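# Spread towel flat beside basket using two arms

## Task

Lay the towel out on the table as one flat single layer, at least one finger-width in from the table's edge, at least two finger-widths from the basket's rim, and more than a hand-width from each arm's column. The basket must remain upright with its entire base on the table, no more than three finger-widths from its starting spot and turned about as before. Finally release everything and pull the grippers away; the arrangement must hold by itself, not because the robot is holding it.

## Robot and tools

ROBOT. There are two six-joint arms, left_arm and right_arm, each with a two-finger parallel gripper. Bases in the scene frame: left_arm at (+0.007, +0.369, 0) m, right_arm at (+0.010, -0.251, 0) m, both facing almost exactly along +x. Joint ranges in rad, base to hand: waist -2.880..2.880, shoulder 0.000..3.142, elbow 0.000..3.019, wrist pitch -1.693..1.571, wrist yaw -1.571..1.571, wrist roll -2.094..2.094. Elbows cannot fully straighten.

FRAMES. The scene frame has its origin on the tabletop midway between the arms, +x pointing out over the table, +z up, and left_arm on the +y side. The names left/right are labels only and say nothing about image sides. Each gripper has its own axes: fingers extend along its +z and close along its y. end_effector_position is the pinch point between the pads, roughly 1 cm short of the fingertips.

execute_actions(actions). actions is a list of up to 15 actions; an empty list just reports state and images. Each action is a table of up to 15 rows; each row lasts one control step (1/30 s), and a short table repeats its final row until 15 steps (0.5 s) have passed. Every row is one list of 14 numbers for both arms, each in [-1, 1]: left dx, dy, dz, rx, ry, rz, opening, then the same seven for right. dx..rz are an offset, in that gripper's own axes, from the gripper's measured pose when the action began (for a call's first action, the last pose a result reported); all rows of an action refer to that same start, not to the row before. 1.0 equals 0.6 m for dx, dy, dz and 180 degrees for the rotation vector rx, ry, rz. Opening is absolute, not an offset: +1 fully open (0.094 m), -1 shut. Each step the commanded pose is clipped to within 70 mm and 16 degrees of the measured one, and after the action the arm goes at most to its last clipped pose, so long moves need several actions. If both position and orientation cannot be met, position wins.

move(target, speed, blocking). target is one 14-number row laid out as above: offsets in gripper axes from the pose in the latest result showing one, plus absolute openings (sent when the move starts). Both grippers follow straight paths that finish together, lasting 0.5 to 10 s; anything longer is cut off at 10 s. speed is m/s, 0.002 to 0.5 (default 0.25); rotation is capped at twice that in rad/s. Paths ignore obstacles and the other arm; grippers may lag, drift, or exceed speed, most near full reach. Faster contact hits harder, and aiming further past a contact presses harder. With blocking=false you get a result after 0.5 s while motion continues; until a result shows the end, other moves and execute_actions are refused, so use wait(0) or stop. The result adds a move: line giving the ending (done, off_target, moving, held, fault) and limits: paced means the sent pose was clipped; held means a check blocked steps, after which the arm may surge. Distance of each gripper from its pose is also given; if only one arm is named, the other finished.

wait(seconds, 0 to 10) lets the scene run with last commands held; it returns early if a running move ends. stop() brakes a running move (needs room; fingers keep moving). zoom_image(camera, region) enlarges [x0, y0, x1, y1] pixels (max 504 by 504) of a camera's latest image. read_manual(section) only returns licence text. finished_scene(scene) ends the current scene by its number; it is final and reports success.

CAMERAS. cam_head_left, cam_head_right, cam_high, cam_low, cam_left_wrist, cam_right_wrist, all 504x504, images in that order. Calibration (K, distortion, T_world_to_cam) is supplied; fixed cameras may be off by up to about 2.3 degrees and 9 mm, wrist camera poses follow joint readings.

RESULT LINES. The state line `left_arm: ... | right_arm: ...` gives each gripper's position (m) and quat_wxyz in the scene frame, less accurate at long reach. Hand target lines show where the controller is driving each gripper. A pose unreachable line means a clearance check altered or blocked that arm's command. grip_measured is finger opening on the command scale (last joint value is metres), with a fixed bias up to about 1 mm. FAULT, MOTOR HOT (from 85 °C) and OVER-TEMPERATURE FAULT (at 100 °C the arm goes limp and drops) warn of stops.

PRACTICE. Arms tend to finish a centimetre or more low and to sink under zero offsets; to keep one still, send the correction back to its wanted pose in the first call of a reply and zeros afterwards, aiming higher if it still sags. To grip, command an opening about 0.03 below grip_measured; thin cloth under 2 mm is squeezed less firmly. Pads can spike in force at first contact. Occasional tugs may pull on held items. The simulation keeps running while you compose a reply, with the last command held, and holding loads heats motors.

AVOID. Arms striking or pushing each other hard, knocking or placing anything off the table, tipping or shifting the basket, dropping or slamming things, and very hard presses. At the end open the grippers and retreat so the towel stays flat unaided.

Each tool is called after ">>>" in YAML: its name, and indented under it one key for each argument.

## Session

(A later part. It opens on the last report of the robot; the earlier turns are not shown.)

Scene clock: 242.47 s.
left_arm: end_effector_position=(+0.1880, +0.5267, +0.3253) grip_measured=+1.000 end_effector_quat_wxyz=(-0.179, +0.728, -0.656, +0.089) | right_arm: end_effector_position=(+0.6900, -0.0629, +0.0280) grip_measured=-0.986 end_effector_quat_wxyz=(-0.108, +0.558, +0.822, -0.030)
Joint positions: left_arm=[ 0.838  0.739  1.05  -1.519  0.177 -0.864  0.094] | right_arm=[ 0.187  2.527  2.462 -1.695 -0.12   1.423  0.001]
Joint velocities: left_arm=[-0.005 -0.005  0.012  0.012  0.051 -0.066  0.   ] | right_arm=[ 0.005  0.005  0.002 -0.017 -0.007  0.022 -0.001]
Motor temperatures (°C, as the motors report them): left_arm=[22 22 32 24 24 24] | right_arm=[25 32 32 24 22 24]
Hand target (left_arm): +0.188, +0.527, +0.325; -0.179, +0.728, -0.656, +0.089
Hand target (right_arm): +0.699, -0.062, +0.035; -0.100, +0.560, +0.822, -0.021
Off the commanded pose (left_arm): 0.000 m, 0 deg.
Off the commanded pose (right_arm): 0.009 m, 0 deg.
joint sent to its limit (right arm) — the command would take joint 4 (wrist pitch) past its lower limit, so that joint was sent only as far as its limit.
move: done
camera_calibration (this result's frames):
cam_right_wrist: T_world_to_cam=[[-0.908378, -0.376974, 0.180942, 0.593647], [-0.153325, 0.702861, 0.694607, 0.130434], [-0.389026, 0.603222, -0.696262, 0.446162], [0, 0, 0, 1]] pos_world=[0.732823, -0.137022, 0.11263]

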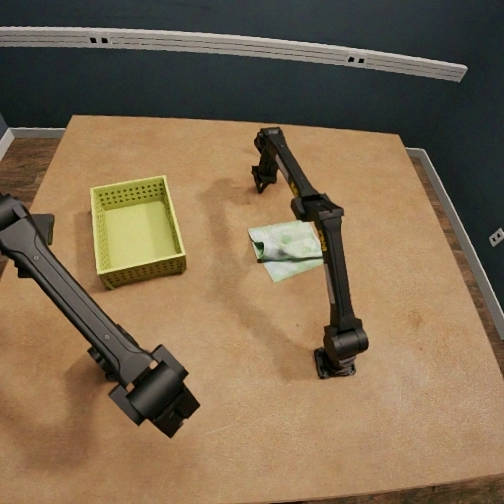

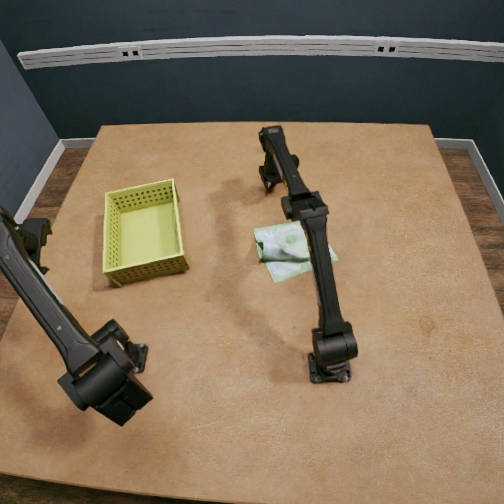

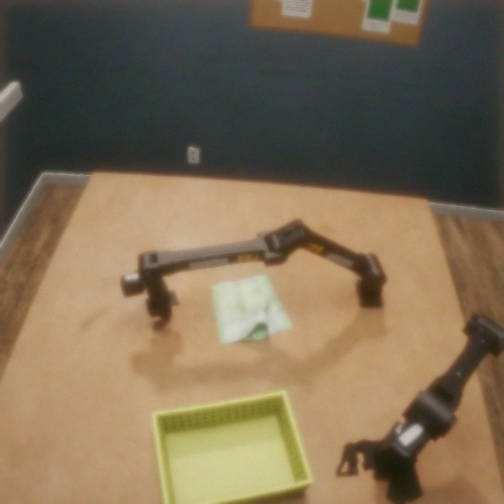

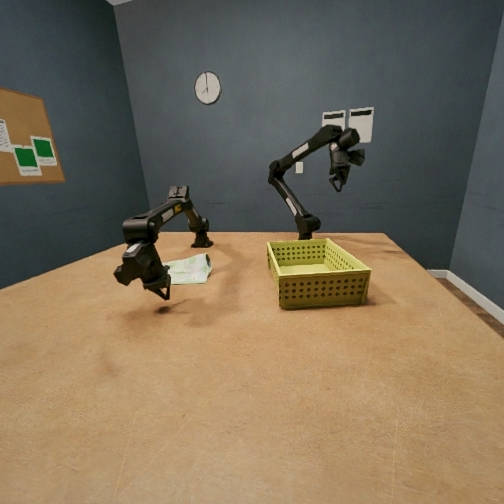

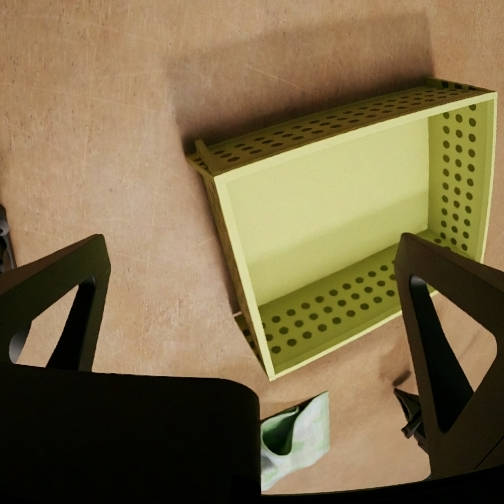

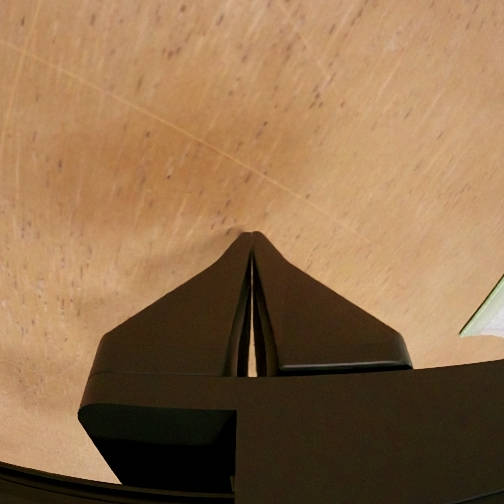

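>>> move:
  target: [0,0,0,0,0,0,1,0.04,-0.29,-0.03,0,0,0,-1]
  speed: 0.1

>>> move:
  target: [0,0,0,0,0,0,1,0,0,0.075,0,0,0,-1]
  speed: 0.03

>>> move:
  target: [0,0,0,0,0,0,1,-0.03,0.27,-0.035,0,0,0,-1]
  speed: 0.05

Scene clock: 250.50 s.
left_arm: end_effector_position=(+0.1880, +0.5267, +0.3253) grip_measured=+1.000 end_effector_quat_wxyz=(-0.179, +0.728, -0.656, +0.089) | right_arm: end_effector_position=(+0.5189, -0.1052, +0.0656) grip_measured=-0.986 end_effector_quat_wxyz=(-0.119, +0.558, +0.820, -0.042)
Joint positions: left_arm=[ 0.838  0.739  1.05  -1.519  0.177 -0.864  0.094] | right_arm=[ 0.187  1.97   1.569 -1.393 -0.121  1.423  0.001]
Joint velocities: left_arm=[ 0.005 -0.005  0.002 -0.012 -0.022 -0.037  0.   ] | right_arm=[ 0.005  0.015  0.002  0.002  0.022  0.007 -0.   ]
Motor temperatures (°C, as the motors report them): left_arm=[22 22 32 24 24 24] | right_arm=[25 33 33 24 22 24]
Hand target (left_arm): +0.188, +0.527, +0.325; -0.179, +0.728, -0.656, +0.089
Hand target (right_arm): +0.524, -0.107, +0.074; -0.108, +0.558, +0.822, -0.030
Off the commanded pose (left_arm): 0.000 m, 0 deg.
Off the commanded pose (right_arm): 0.015 m, 2 deg.
move: off_target (right_arm)
camera_calibration (this result's frames):
cam_right_wrist: T_world_to_cam=[[-0.902184, -0.375065, 0.213048, 0.410295], [-0.130566, 0.70819, 0.693844, 0.0966172], [-0.411115, 0.598159, -0.687888, 0.441739], [0, 0, 0, 1]] pos_world=[0.564382, -0.178766, 0.149417]

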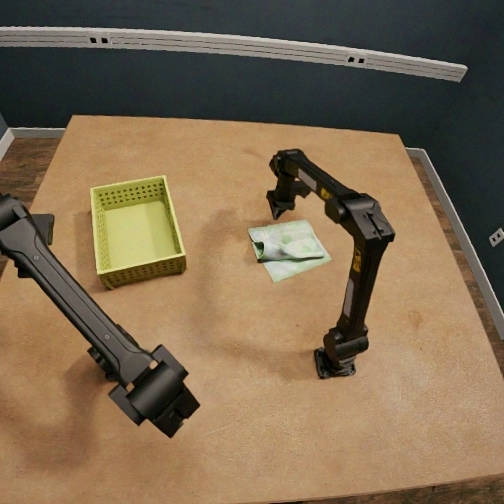

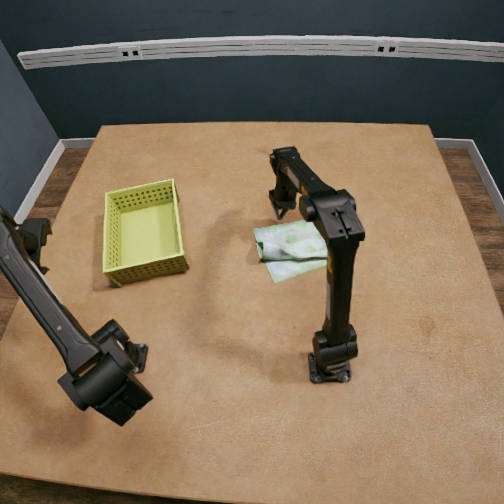

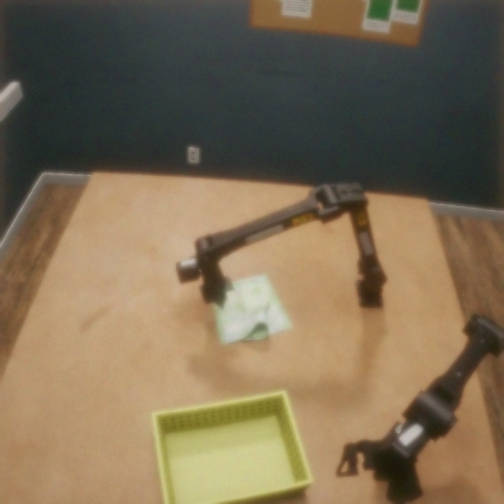

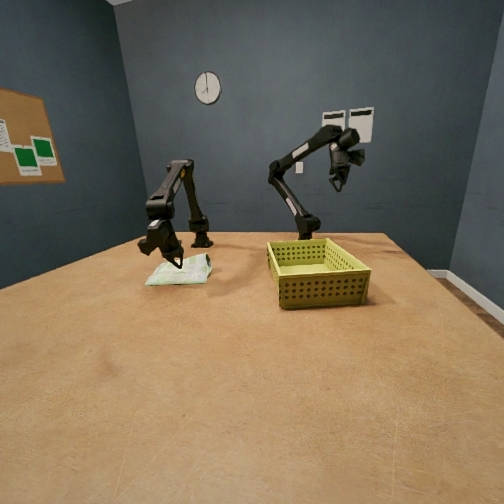

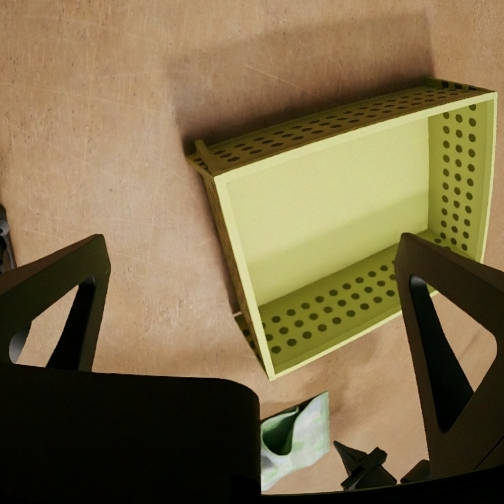

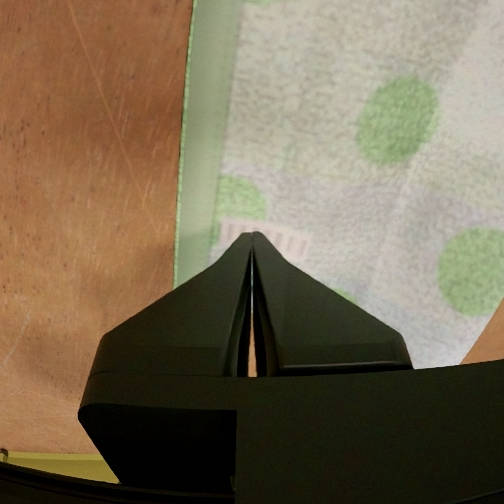

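Scene clock: 252.30 s.
left_arm: end_effector_position=(+0.1880, +0.5267, +0.3253) grip_measured=+1.000 end_effector_quat_wxyz=(-0.179, +0.728, -0.656, +0.089) | right_arm: end_effector_position=(+0.5076, -0.1062, +0.0291) grip_measured=-0.986 end_effector_quat_wxyz=(-0.119, +0.557, +0.821, -0.042)
Joint positions: left_arm=[ 0.838  0.739  1.05  -1.519  0.177 -0.864  0.094] | right_arm=[ 0.19   1.984  1.487 -1.296 -0.121  1.425  0.001]
Joint velocities: left_arm=[-0.005 -0.005  0.002  0.017 -0.007  0.007  0.   ] | right_arm=[-0.015 -0.015  0.007  0.012  0.022 -0.066  0.   ]
Motor temperatures (°C, as the motors report them): left_arm=[22 22 32 24 24 24] | right_arm=[25 32 32 24 22 24]
Hand target (left_arm): +0.188, +0.527, +0.325; -0.179, +0.728, -0.656, +0.089
Hand target (right_arm): +0.508, -0.102, +0.022; -0.119, +0.558, +0.820, -0.042
Off the commanded pose (left_arm): 0.000 m, 0 deg.
Off the commanded pose (right_arm): 0.008 m, 0 deg.
move: done
camera_calibration (this result's frames):
cam_right_wrist: T_world_to_cam=[[-0.901452, -0.377142, 0.212482, 0.406974], [-0.132675, 0.707948, 0.693691, 0.122209], [-0.412046, 0.597138, -0.688218, 0.412916], [0, 0, 0, 1]] pos_world=[0.553222, -0.179598, 0.112927]

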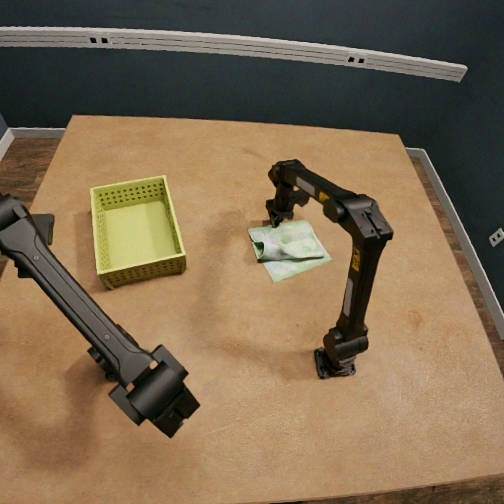

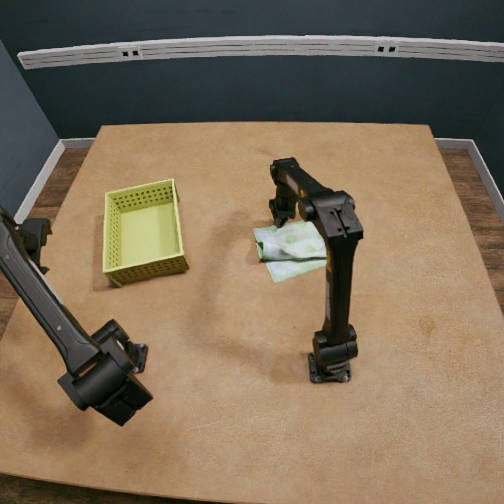

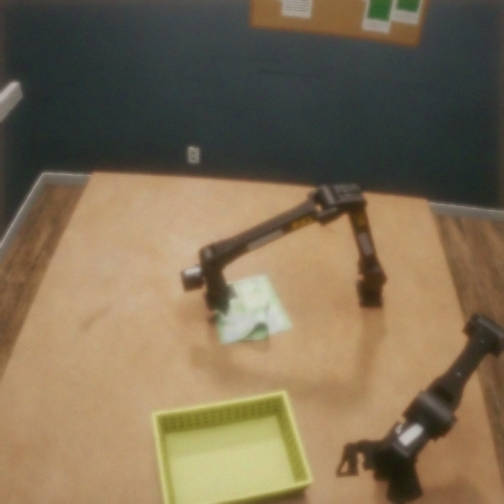

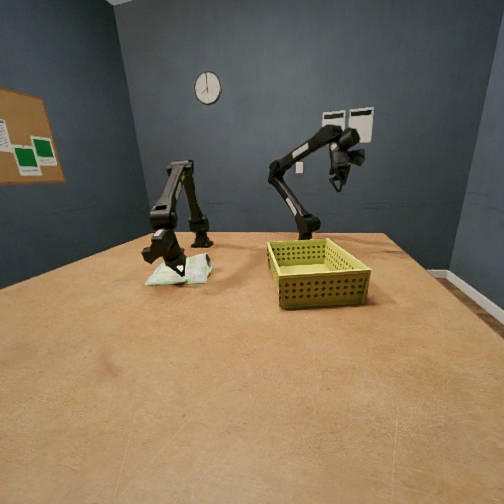

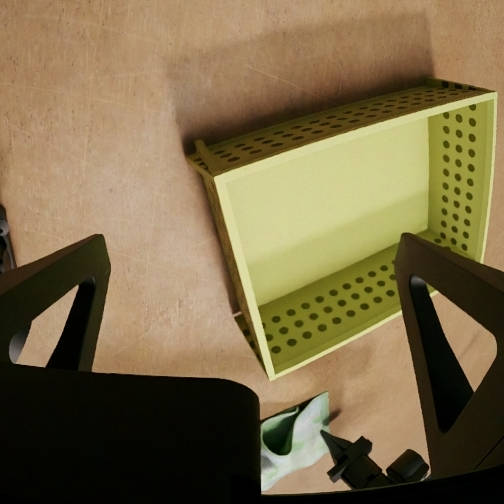

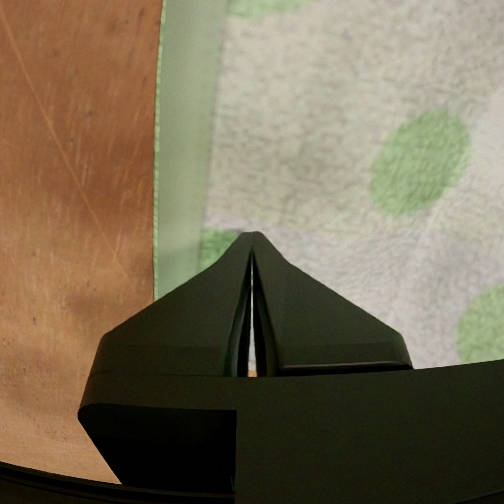

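Scene clock: 256.00 s.
left_arm: end_effector_position=(+0.1880, +0.5267, +0.3253) grip_measured=+1.000 end_effector_quat_wxyz=(-0.179, +0.728, -0.656, +0.089) | right_arm: end_effector_position=(+0.6574, -0.0688, +0.0112) grip_measured=-0.986 end_effector_quat_wxyz=(-0.125, +0.557, +0.819, -0.049)
Joint positions: left_arm=[ 0.838  0.739  1.05  -1.519  0.177 -0.864  0.094] | right_arm=[ 0.19   2.445  2.254 -1.621 -0.121  1.425  0.001]
Joint velocities: left_arm=[-0.005 -0.005  0.017  0.002  0.051  0.007  0.   ] | right_arm=[ 0.005  0.015 -0.022  0.002  0.066  0.022 -0.001]
Motor temperatures (°C, as the motors report them): left_arm=[22 22 32 24 24 24] | right_arm=[25 32 33 24 22 24]
Hand target (left_arm): +0.188, +0.527, +0.325; -0.179, +0.728, -0.656, +0.089
Hand target (right_arm): +0.667, -0.064, +0.018; -0.118, +0.558, +0.821, -0.041
Off the commanded pose (left_arm): 0.000 m, 0 deg.
Off the commanded pose (right_arm): 0.010 m, 1 deg.
move: done
camera_calibration (this result's frames):
cam_right_wrist: T_world_to_cam=[[-0.897397, -0.375742, 0.231292, 0.557122], [-0.119313, 0.711331, 0.692656, 0.119447], [-0.424785, 0.593991, -0.683178, 0.448062], [0, 0, 0, 1]] pos_world=[0.704541, -0.141776, 0.0945126]

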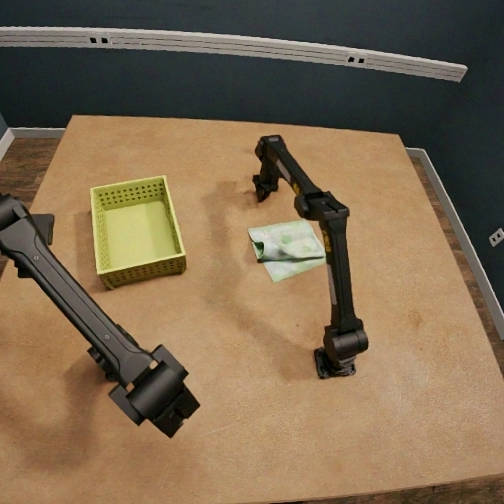

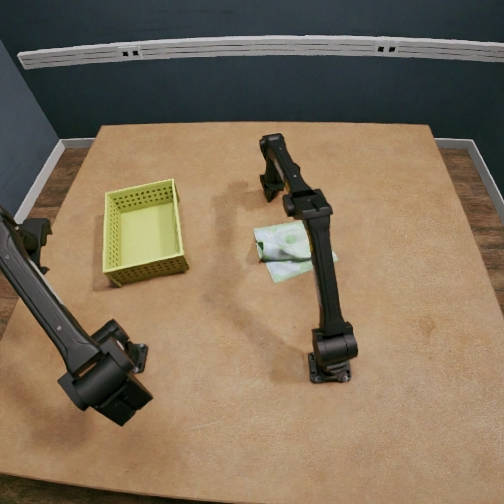

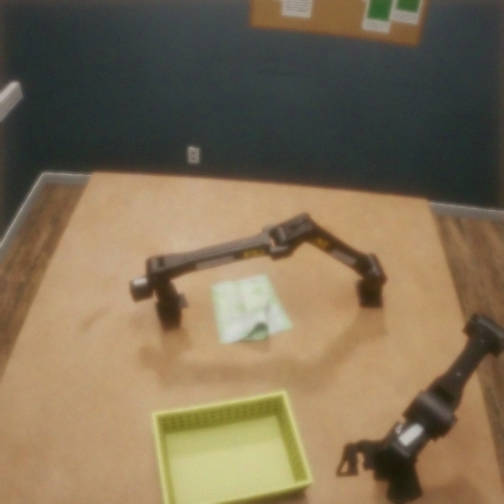

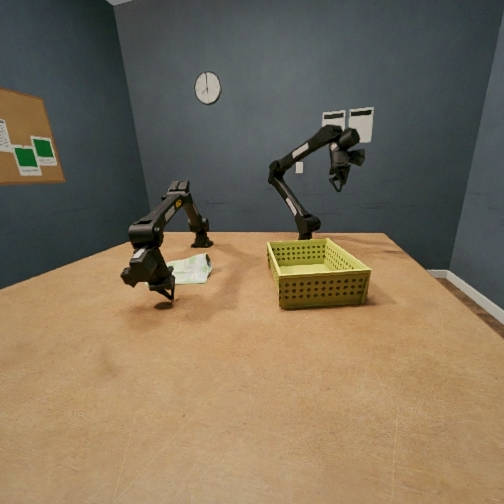

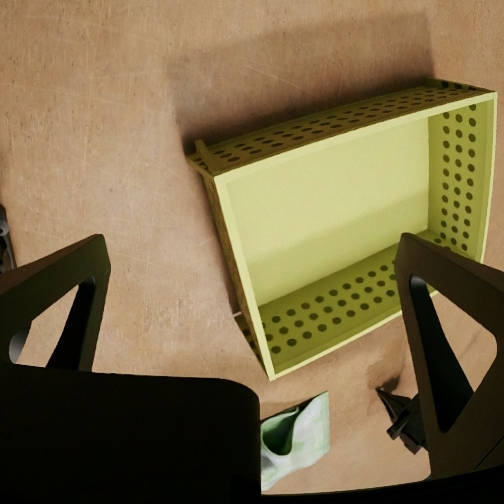

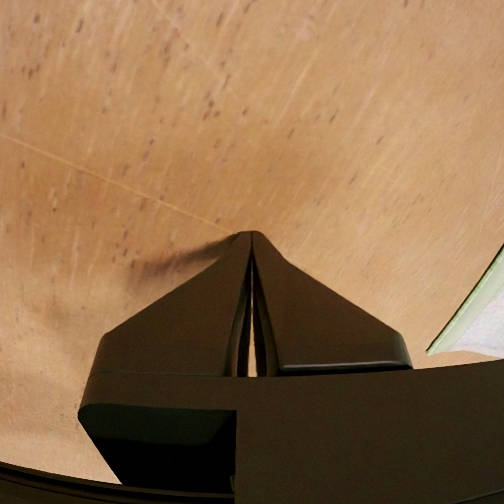

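>>> move:
  target: [0,0,0,0,0,0,1,0.035,-0.27,-0.03,0,0,0,-1]
  speed: 0.1

>>> move:
  target: [0,0,0,0,0,0,1,0,0.02,0.075,0,0,0,-1]
  speed: 0.03

Scene clock: 262.53 s.
left_arm: end_effector_position=(+0.1880, +0.5267, +0.3253) grip_measured=+1.000 end_effector_quat_wxyz=(-0.179, +0.728, -0.656, +0.089) | right_arm: end_effector_position=(+0.5009, -0.1082, +0.0560) grip_measured=-0.986 end_effector_quat_wxyz=(-0.136, +0.557, +0.817, -0.061)
Joint positions: left_arm=[ 0.838  0.739  1.05  -1.519  0.177 -0.864  0.094] | right_arm=[ 0.19   1.968  1.531 -1.407 -0.121  1.425  0.001]
Joint velocities: left_arm=[ 0.005  0.005 -0.002 -0.017  0.022  0.037  0.   ] | right_arm=[-0.005 -0.005  0.017 -0.002  0.007 -0.051 -0.001]
Motor temperatures (°C, as the motors report them): left_arm=[22 22 32 24 24 24] | right_arm=[25 33 33 24 22 24]
Hand target (left_arm): +0.188, +0.527, +0.325; -0.179, +0.728, -0.656, +0.089
Hand target (right_arm): +0.506, -0.111, +0.064; -0.125, +0.557, +0.819, -0.049
Off the commanded pose (left_arm): 0.000 m, 0 deg.
Off the commanded pose (right_arm): 0.014 m, 2 deg.
move: off_target (right_arm)
camera_calibration (this result's frames):
cam_right_wrist: T_world_to_cam=[[-0.890029, -0.373148, 0.261931, 0.386355], [-0.0971304, 0.716544, 0.690746, 0.0873586], [-0.445436, 0.589343, -0.673989, 0.444958], [0, 0, 0, 1]] pos_world=[0.550553, -0.180662, 0.138356]

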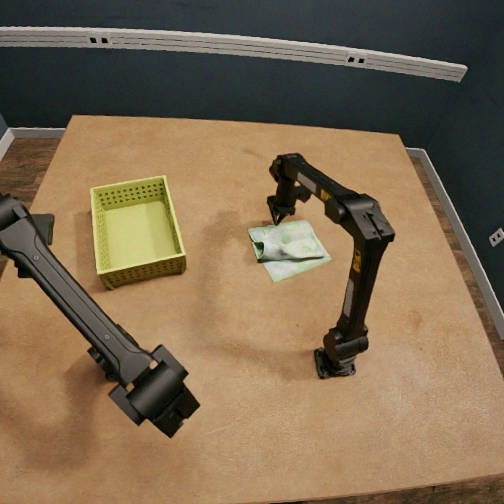

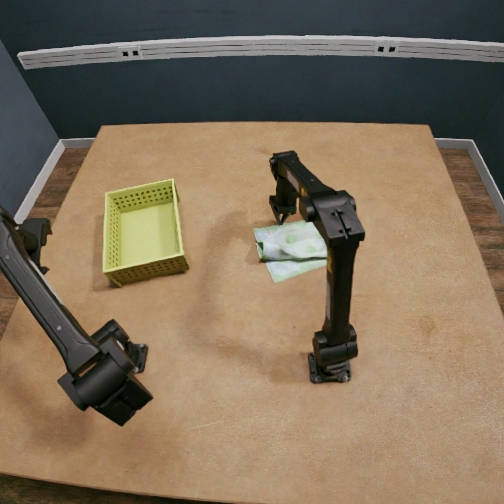

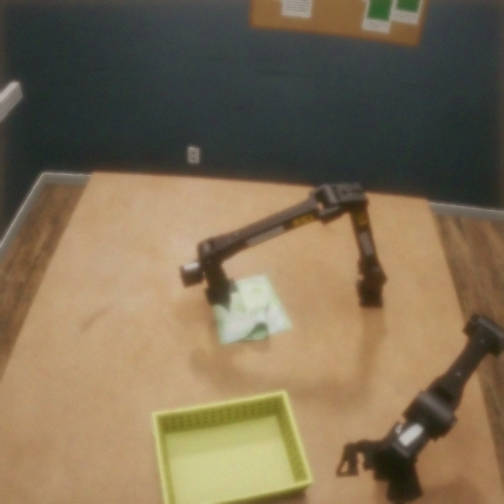

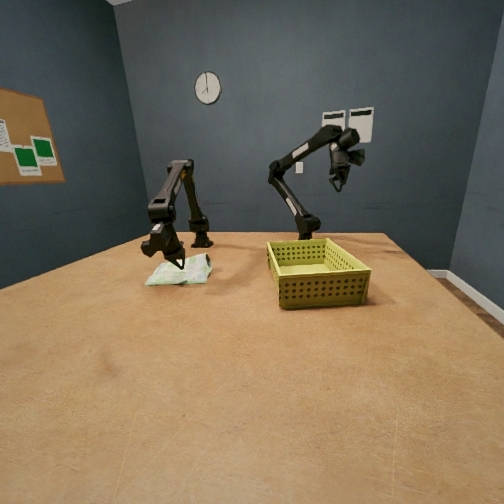

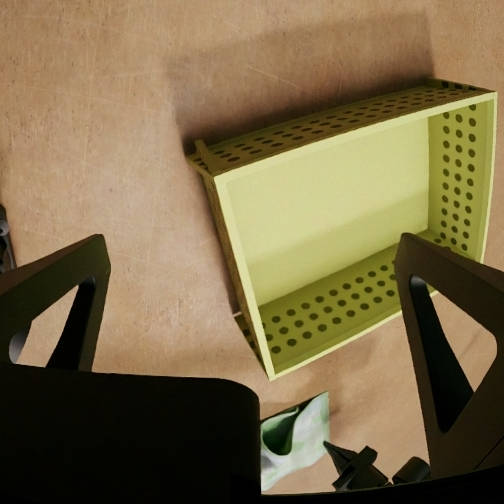

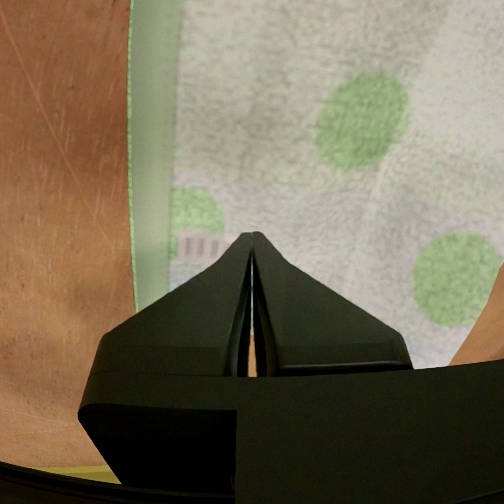

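Scene clock: 264.40 s.
left_arm: end_effector_position=(+0.1880, +0.5267, +0.3253) grip_measured=+1.000 end_effector_quat_wxyz=(-0.179, +0.728, -0.656, +0.089) | right_arm: end_effector_position=(+0.4988, -0.1053, +0.0173) grip_measured=-0.986 end_effector_quat_wxyz=(-0.135, +0.556, +0.818, -0.061)
Joint positions: left_arm=[ 0.838  0.739  1.05  -1.519  0.177 -0.864  0.094] | right_arm=[ 0.196  2.012  1.487 -1.319 -0.121  1.429  0.001]
Joint velocities: left_arm=[ 0.015 -0.005 -0.012 -0.007  0.007 -0.11   0.   ] | right_arm=[ 0.005 -0.005  0.022  0.007  0.007 -0.007  0.   ]
Motor temperatures (°C, as the motors report them): left_arm=[22 22 32 24 24 24] | right_arm=[25 33 33 24 22 24]
Hand target (left_arm): +0.188, +0.527, +0.325; -0.179, +0.728, -0.656, +0.089
Hand target (right_arm): +0.499, -0.101, +0.010; -0.136, +0.557, +0.817, -0.061
Off the commanded pose (left_arm): 0.000 m, 0 deg.
Off the commanded pose (right_arm): 0.008 m, 0 deg.
move: done
camera_calibration (this result's frames):
cam_right_wrist: T_world_to_cam=[[-0.889434, -0.37513, 0.261122, 0.395198], [-0.0997752, 0.71688, 0.69002, 0.113217], [-0.44604, 0.587674, -0.675046, 0.416352], [0, 0, 0, 1]] pos_world=[0.548508, -0.177592, 0.0997398]

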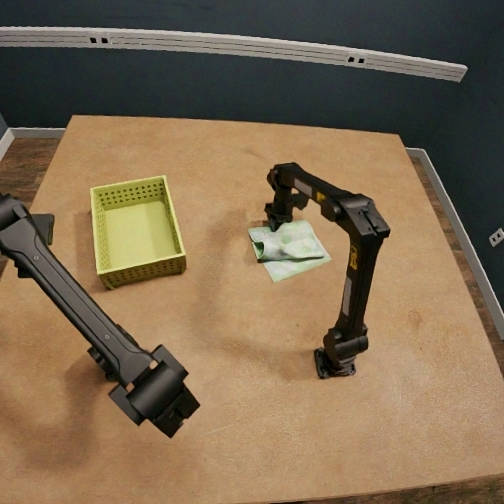

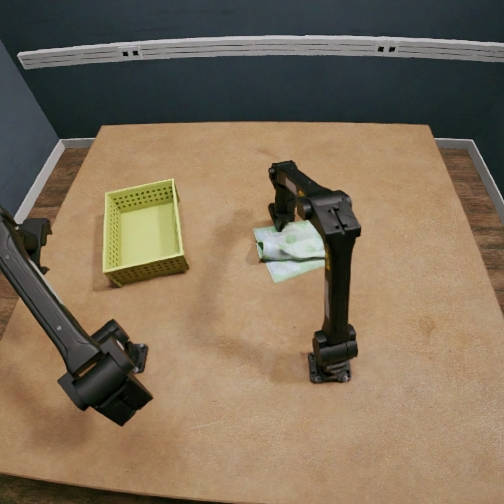

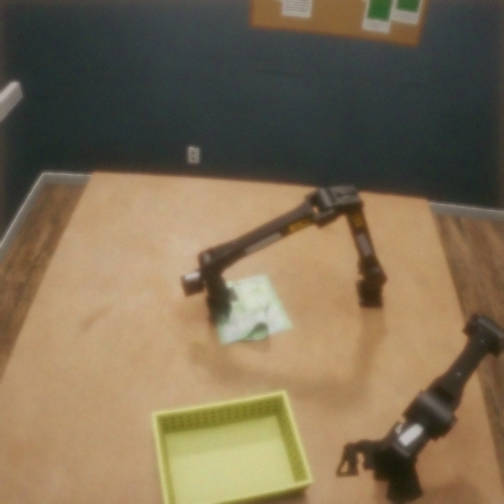

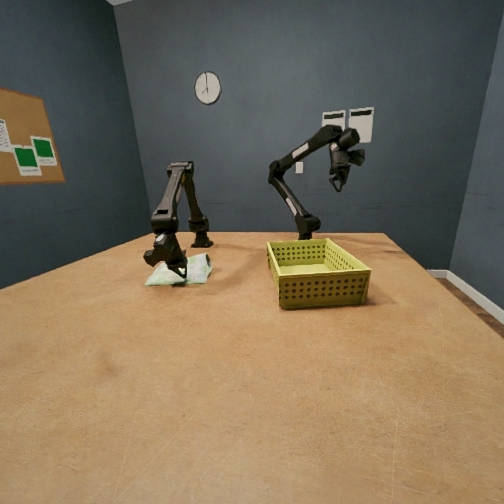

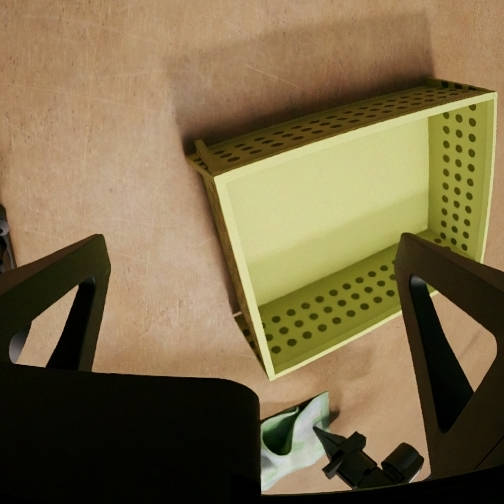

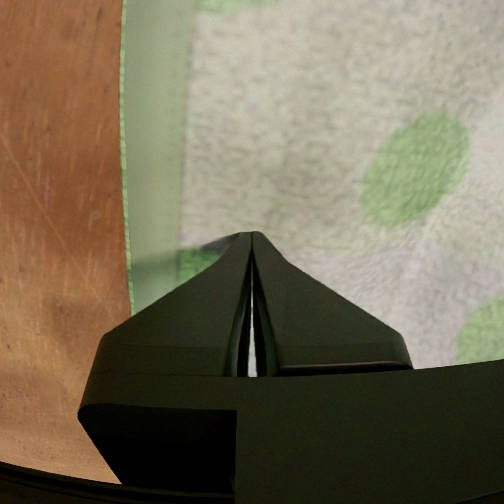

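>>> move:
  target: [0,0,0,0,0,0,1,0,0.015,0.03,0,0,0,-1]
  speed: 0.03

>>> move:
  target: [0,0,0,0,0,0,1,-0.03,0.27,-0.045,0,0,0,-1]
  speed: 0.04

Scene clock: 268.07 s.
left_arm: end_effector_position=(+0.1880, +0.5267, +0.3253) grip_measured=+1.000 end_effector_quat_wxyz=(-0.179, +0.728, -0.656, +0.089) | right_arm: end_effector_position=(+0.5013, -0.1047, +0.0102) grip_measured=-0.987 end_effector_quat_wxyz=(-0.133, +0.556, +0.818, -0.059)
Joint positions: left_arm=[ 0.838  0.739  1.05  -1.519  0.177 -0.864  0.094] | right_arm=[ 0.196  2.024  1.487 -1.302 -0.121  1.429  0.001]
Joint velocities: left_arm=[-0.015 -0.005  0.002  0.007  0.037  0.037  0.   ] | right_arm=[-0.005 -0.015 -0.002 -0.002 -0.081  0.007 -0.   ]
Motor temperatures (°C, as the motors report them): left_arm=[22 22 32 24 24 24] | right_arm=[25 32 32 24 22 24]
Hand target (left_arm): +0.188, +0.527, +0.325; -0.179, +0.728, -0.656, +0.089
Hand target (right_arm): +0.502, -0.101, -0.002; -0.135, +0.556, +0.818, -0.061
Off the commanded pose (left_arm): 0.000 m, 0 deg.
Off the commanded pose (right_arm): 0.013 m, 0 deg.
move: off_target (right_arm)
camera_calibration (this result's frames):
cam_right_wrist: T_world_to_cam=[[-0.890677, -0.375448, 0.256384, 0.40019], [-0.103091, 0.716031, 0.690414, 0.119468], [-0.442794, 0.588505, -0.676458, 0.410788], [0, 0, 0, 1]] pos_world=[0.550651, -0.177043, 0.0927958]

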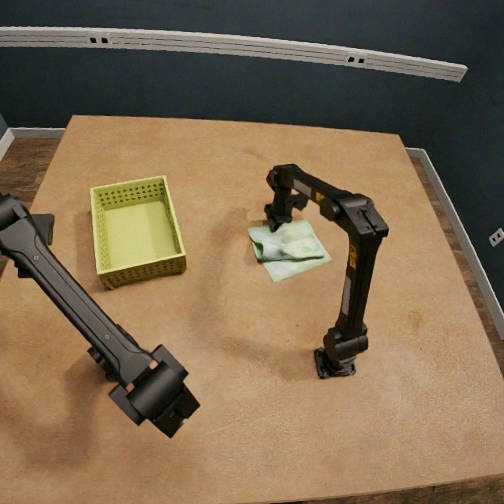

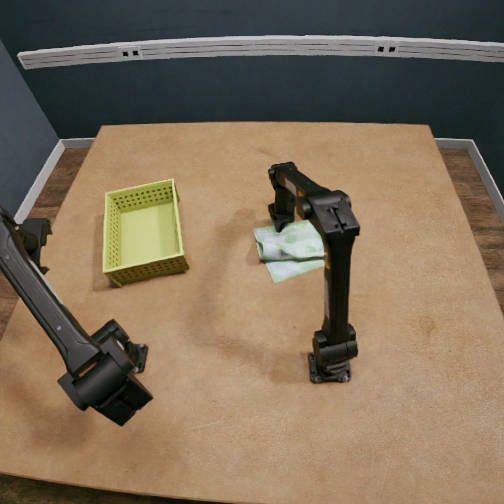

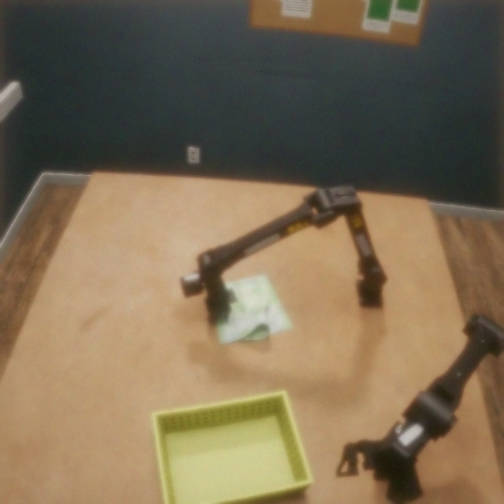

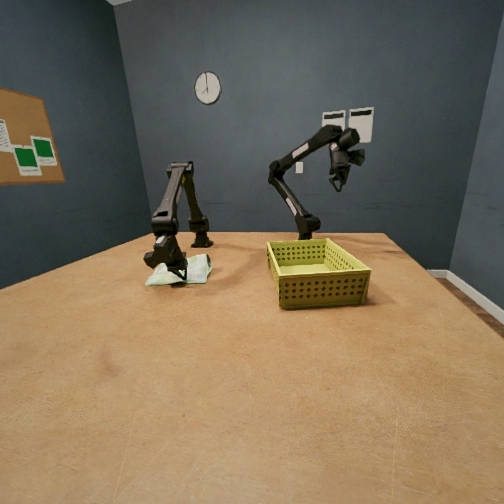

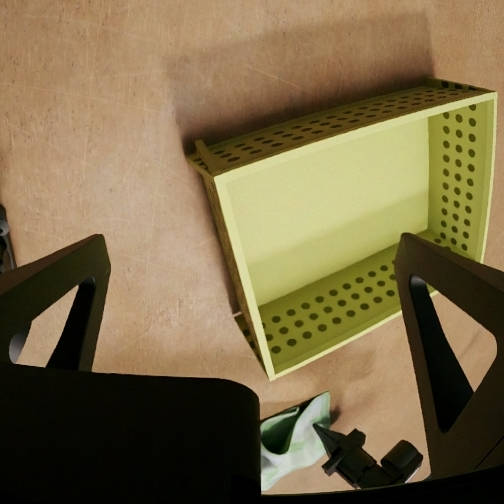

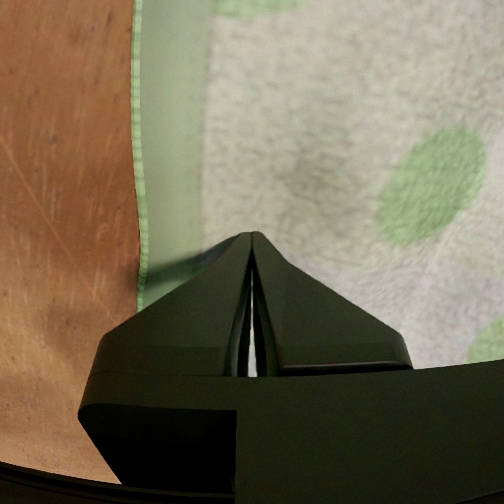

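Scene clock: 272.47 s.
left_arm: end_effector_position=(+0.1880, +0.5267, +0.3253) grip_measured=+1.000 end_effector_quat_wxyz=(-0.179, +0.728, -0.656, +0.089) | right_arm: end_effector_position=(+0.6562, -0.0650, +0.0114) grip_measured=-0.987 end_effector_quat_wxyz=(-0.130, +0.557, +0.819, -0.055)
Joint positions: left_arm=[ 0.838  0.739  1.05  -1.519  0.177 -0.864  0.094] | right_arm=[ 0.196  2.461  2.281 -1.649 -0.121  1.429  0.001]
Joint velocities: left_arm=[-0.005  0.005  0.007 -0.012 -0.051 -0.037  0.   ] | right_arm=[-0.005  0.005  0.027 -0.012  0.007 -0.11   0.   ]
Motor temperatures (°C, as the motors report them): left_arm=[22 22 32 24 24 24] | right_arm=[25 32 33 24 22 24]
Hand target (left_arm): +0.188, +0.527, +0.325; -0.179, +0.728, -0.656, +0.089
Hand target (right_arm): +0.661, -0.063, -0.003; -0.133, +0.557, +0.818, -0.059
Off the commanded pose (left_arm): 0.000 m, 0 deg.
Off the commanded pose (right_arm): 0.018 m, 1 deg.
move: off_target (right_arm)
camera_calibration (this result's frames):
cam_right_wrist: T_world_to_cam=[[-0.893004, -0.376044, 0.247256, 0.55434], [-0.109473, 0.714397, 0.691124, 0.1103], [-0.436532, 0.590109, -0.679126, 0.452854], [0, 0, 0, 1]] pos_world=[0.704788, -0.137575, 0.0942498]

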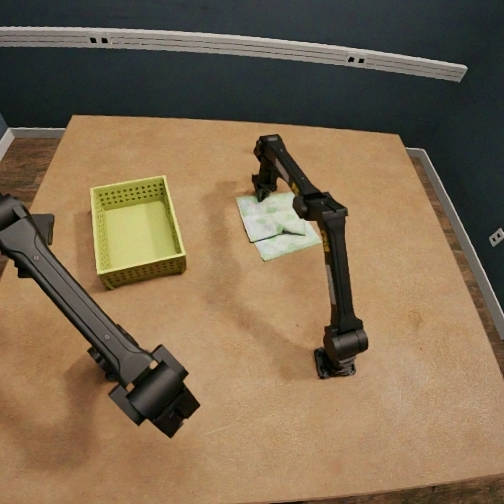

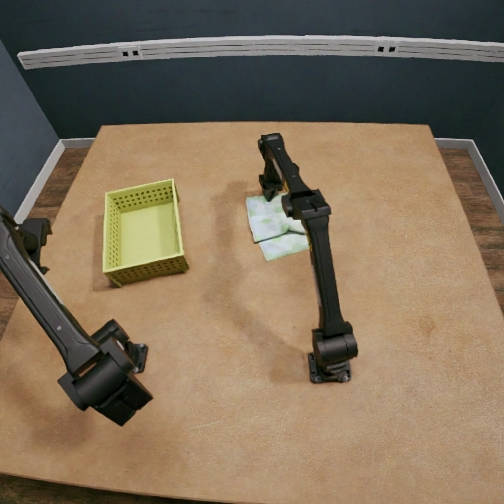

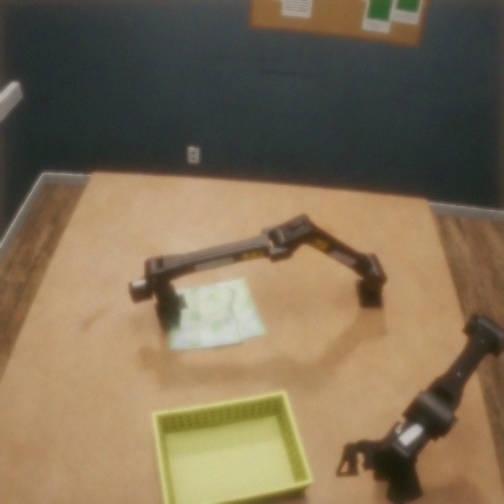

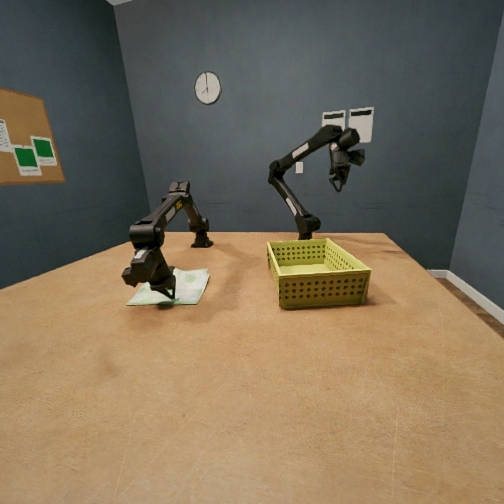

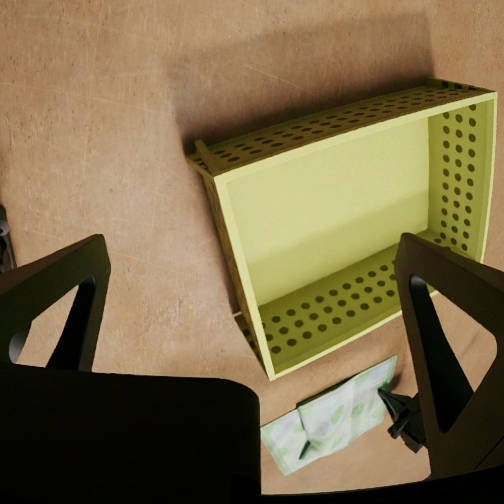

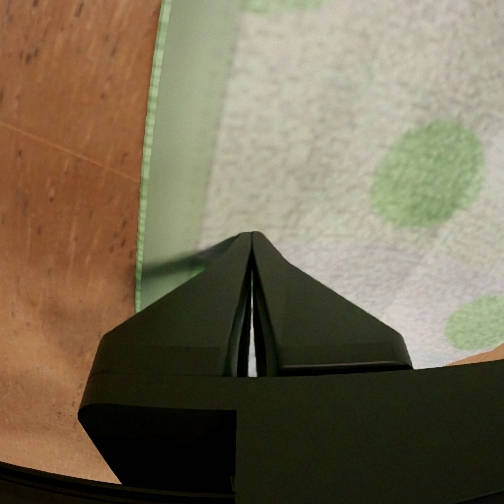

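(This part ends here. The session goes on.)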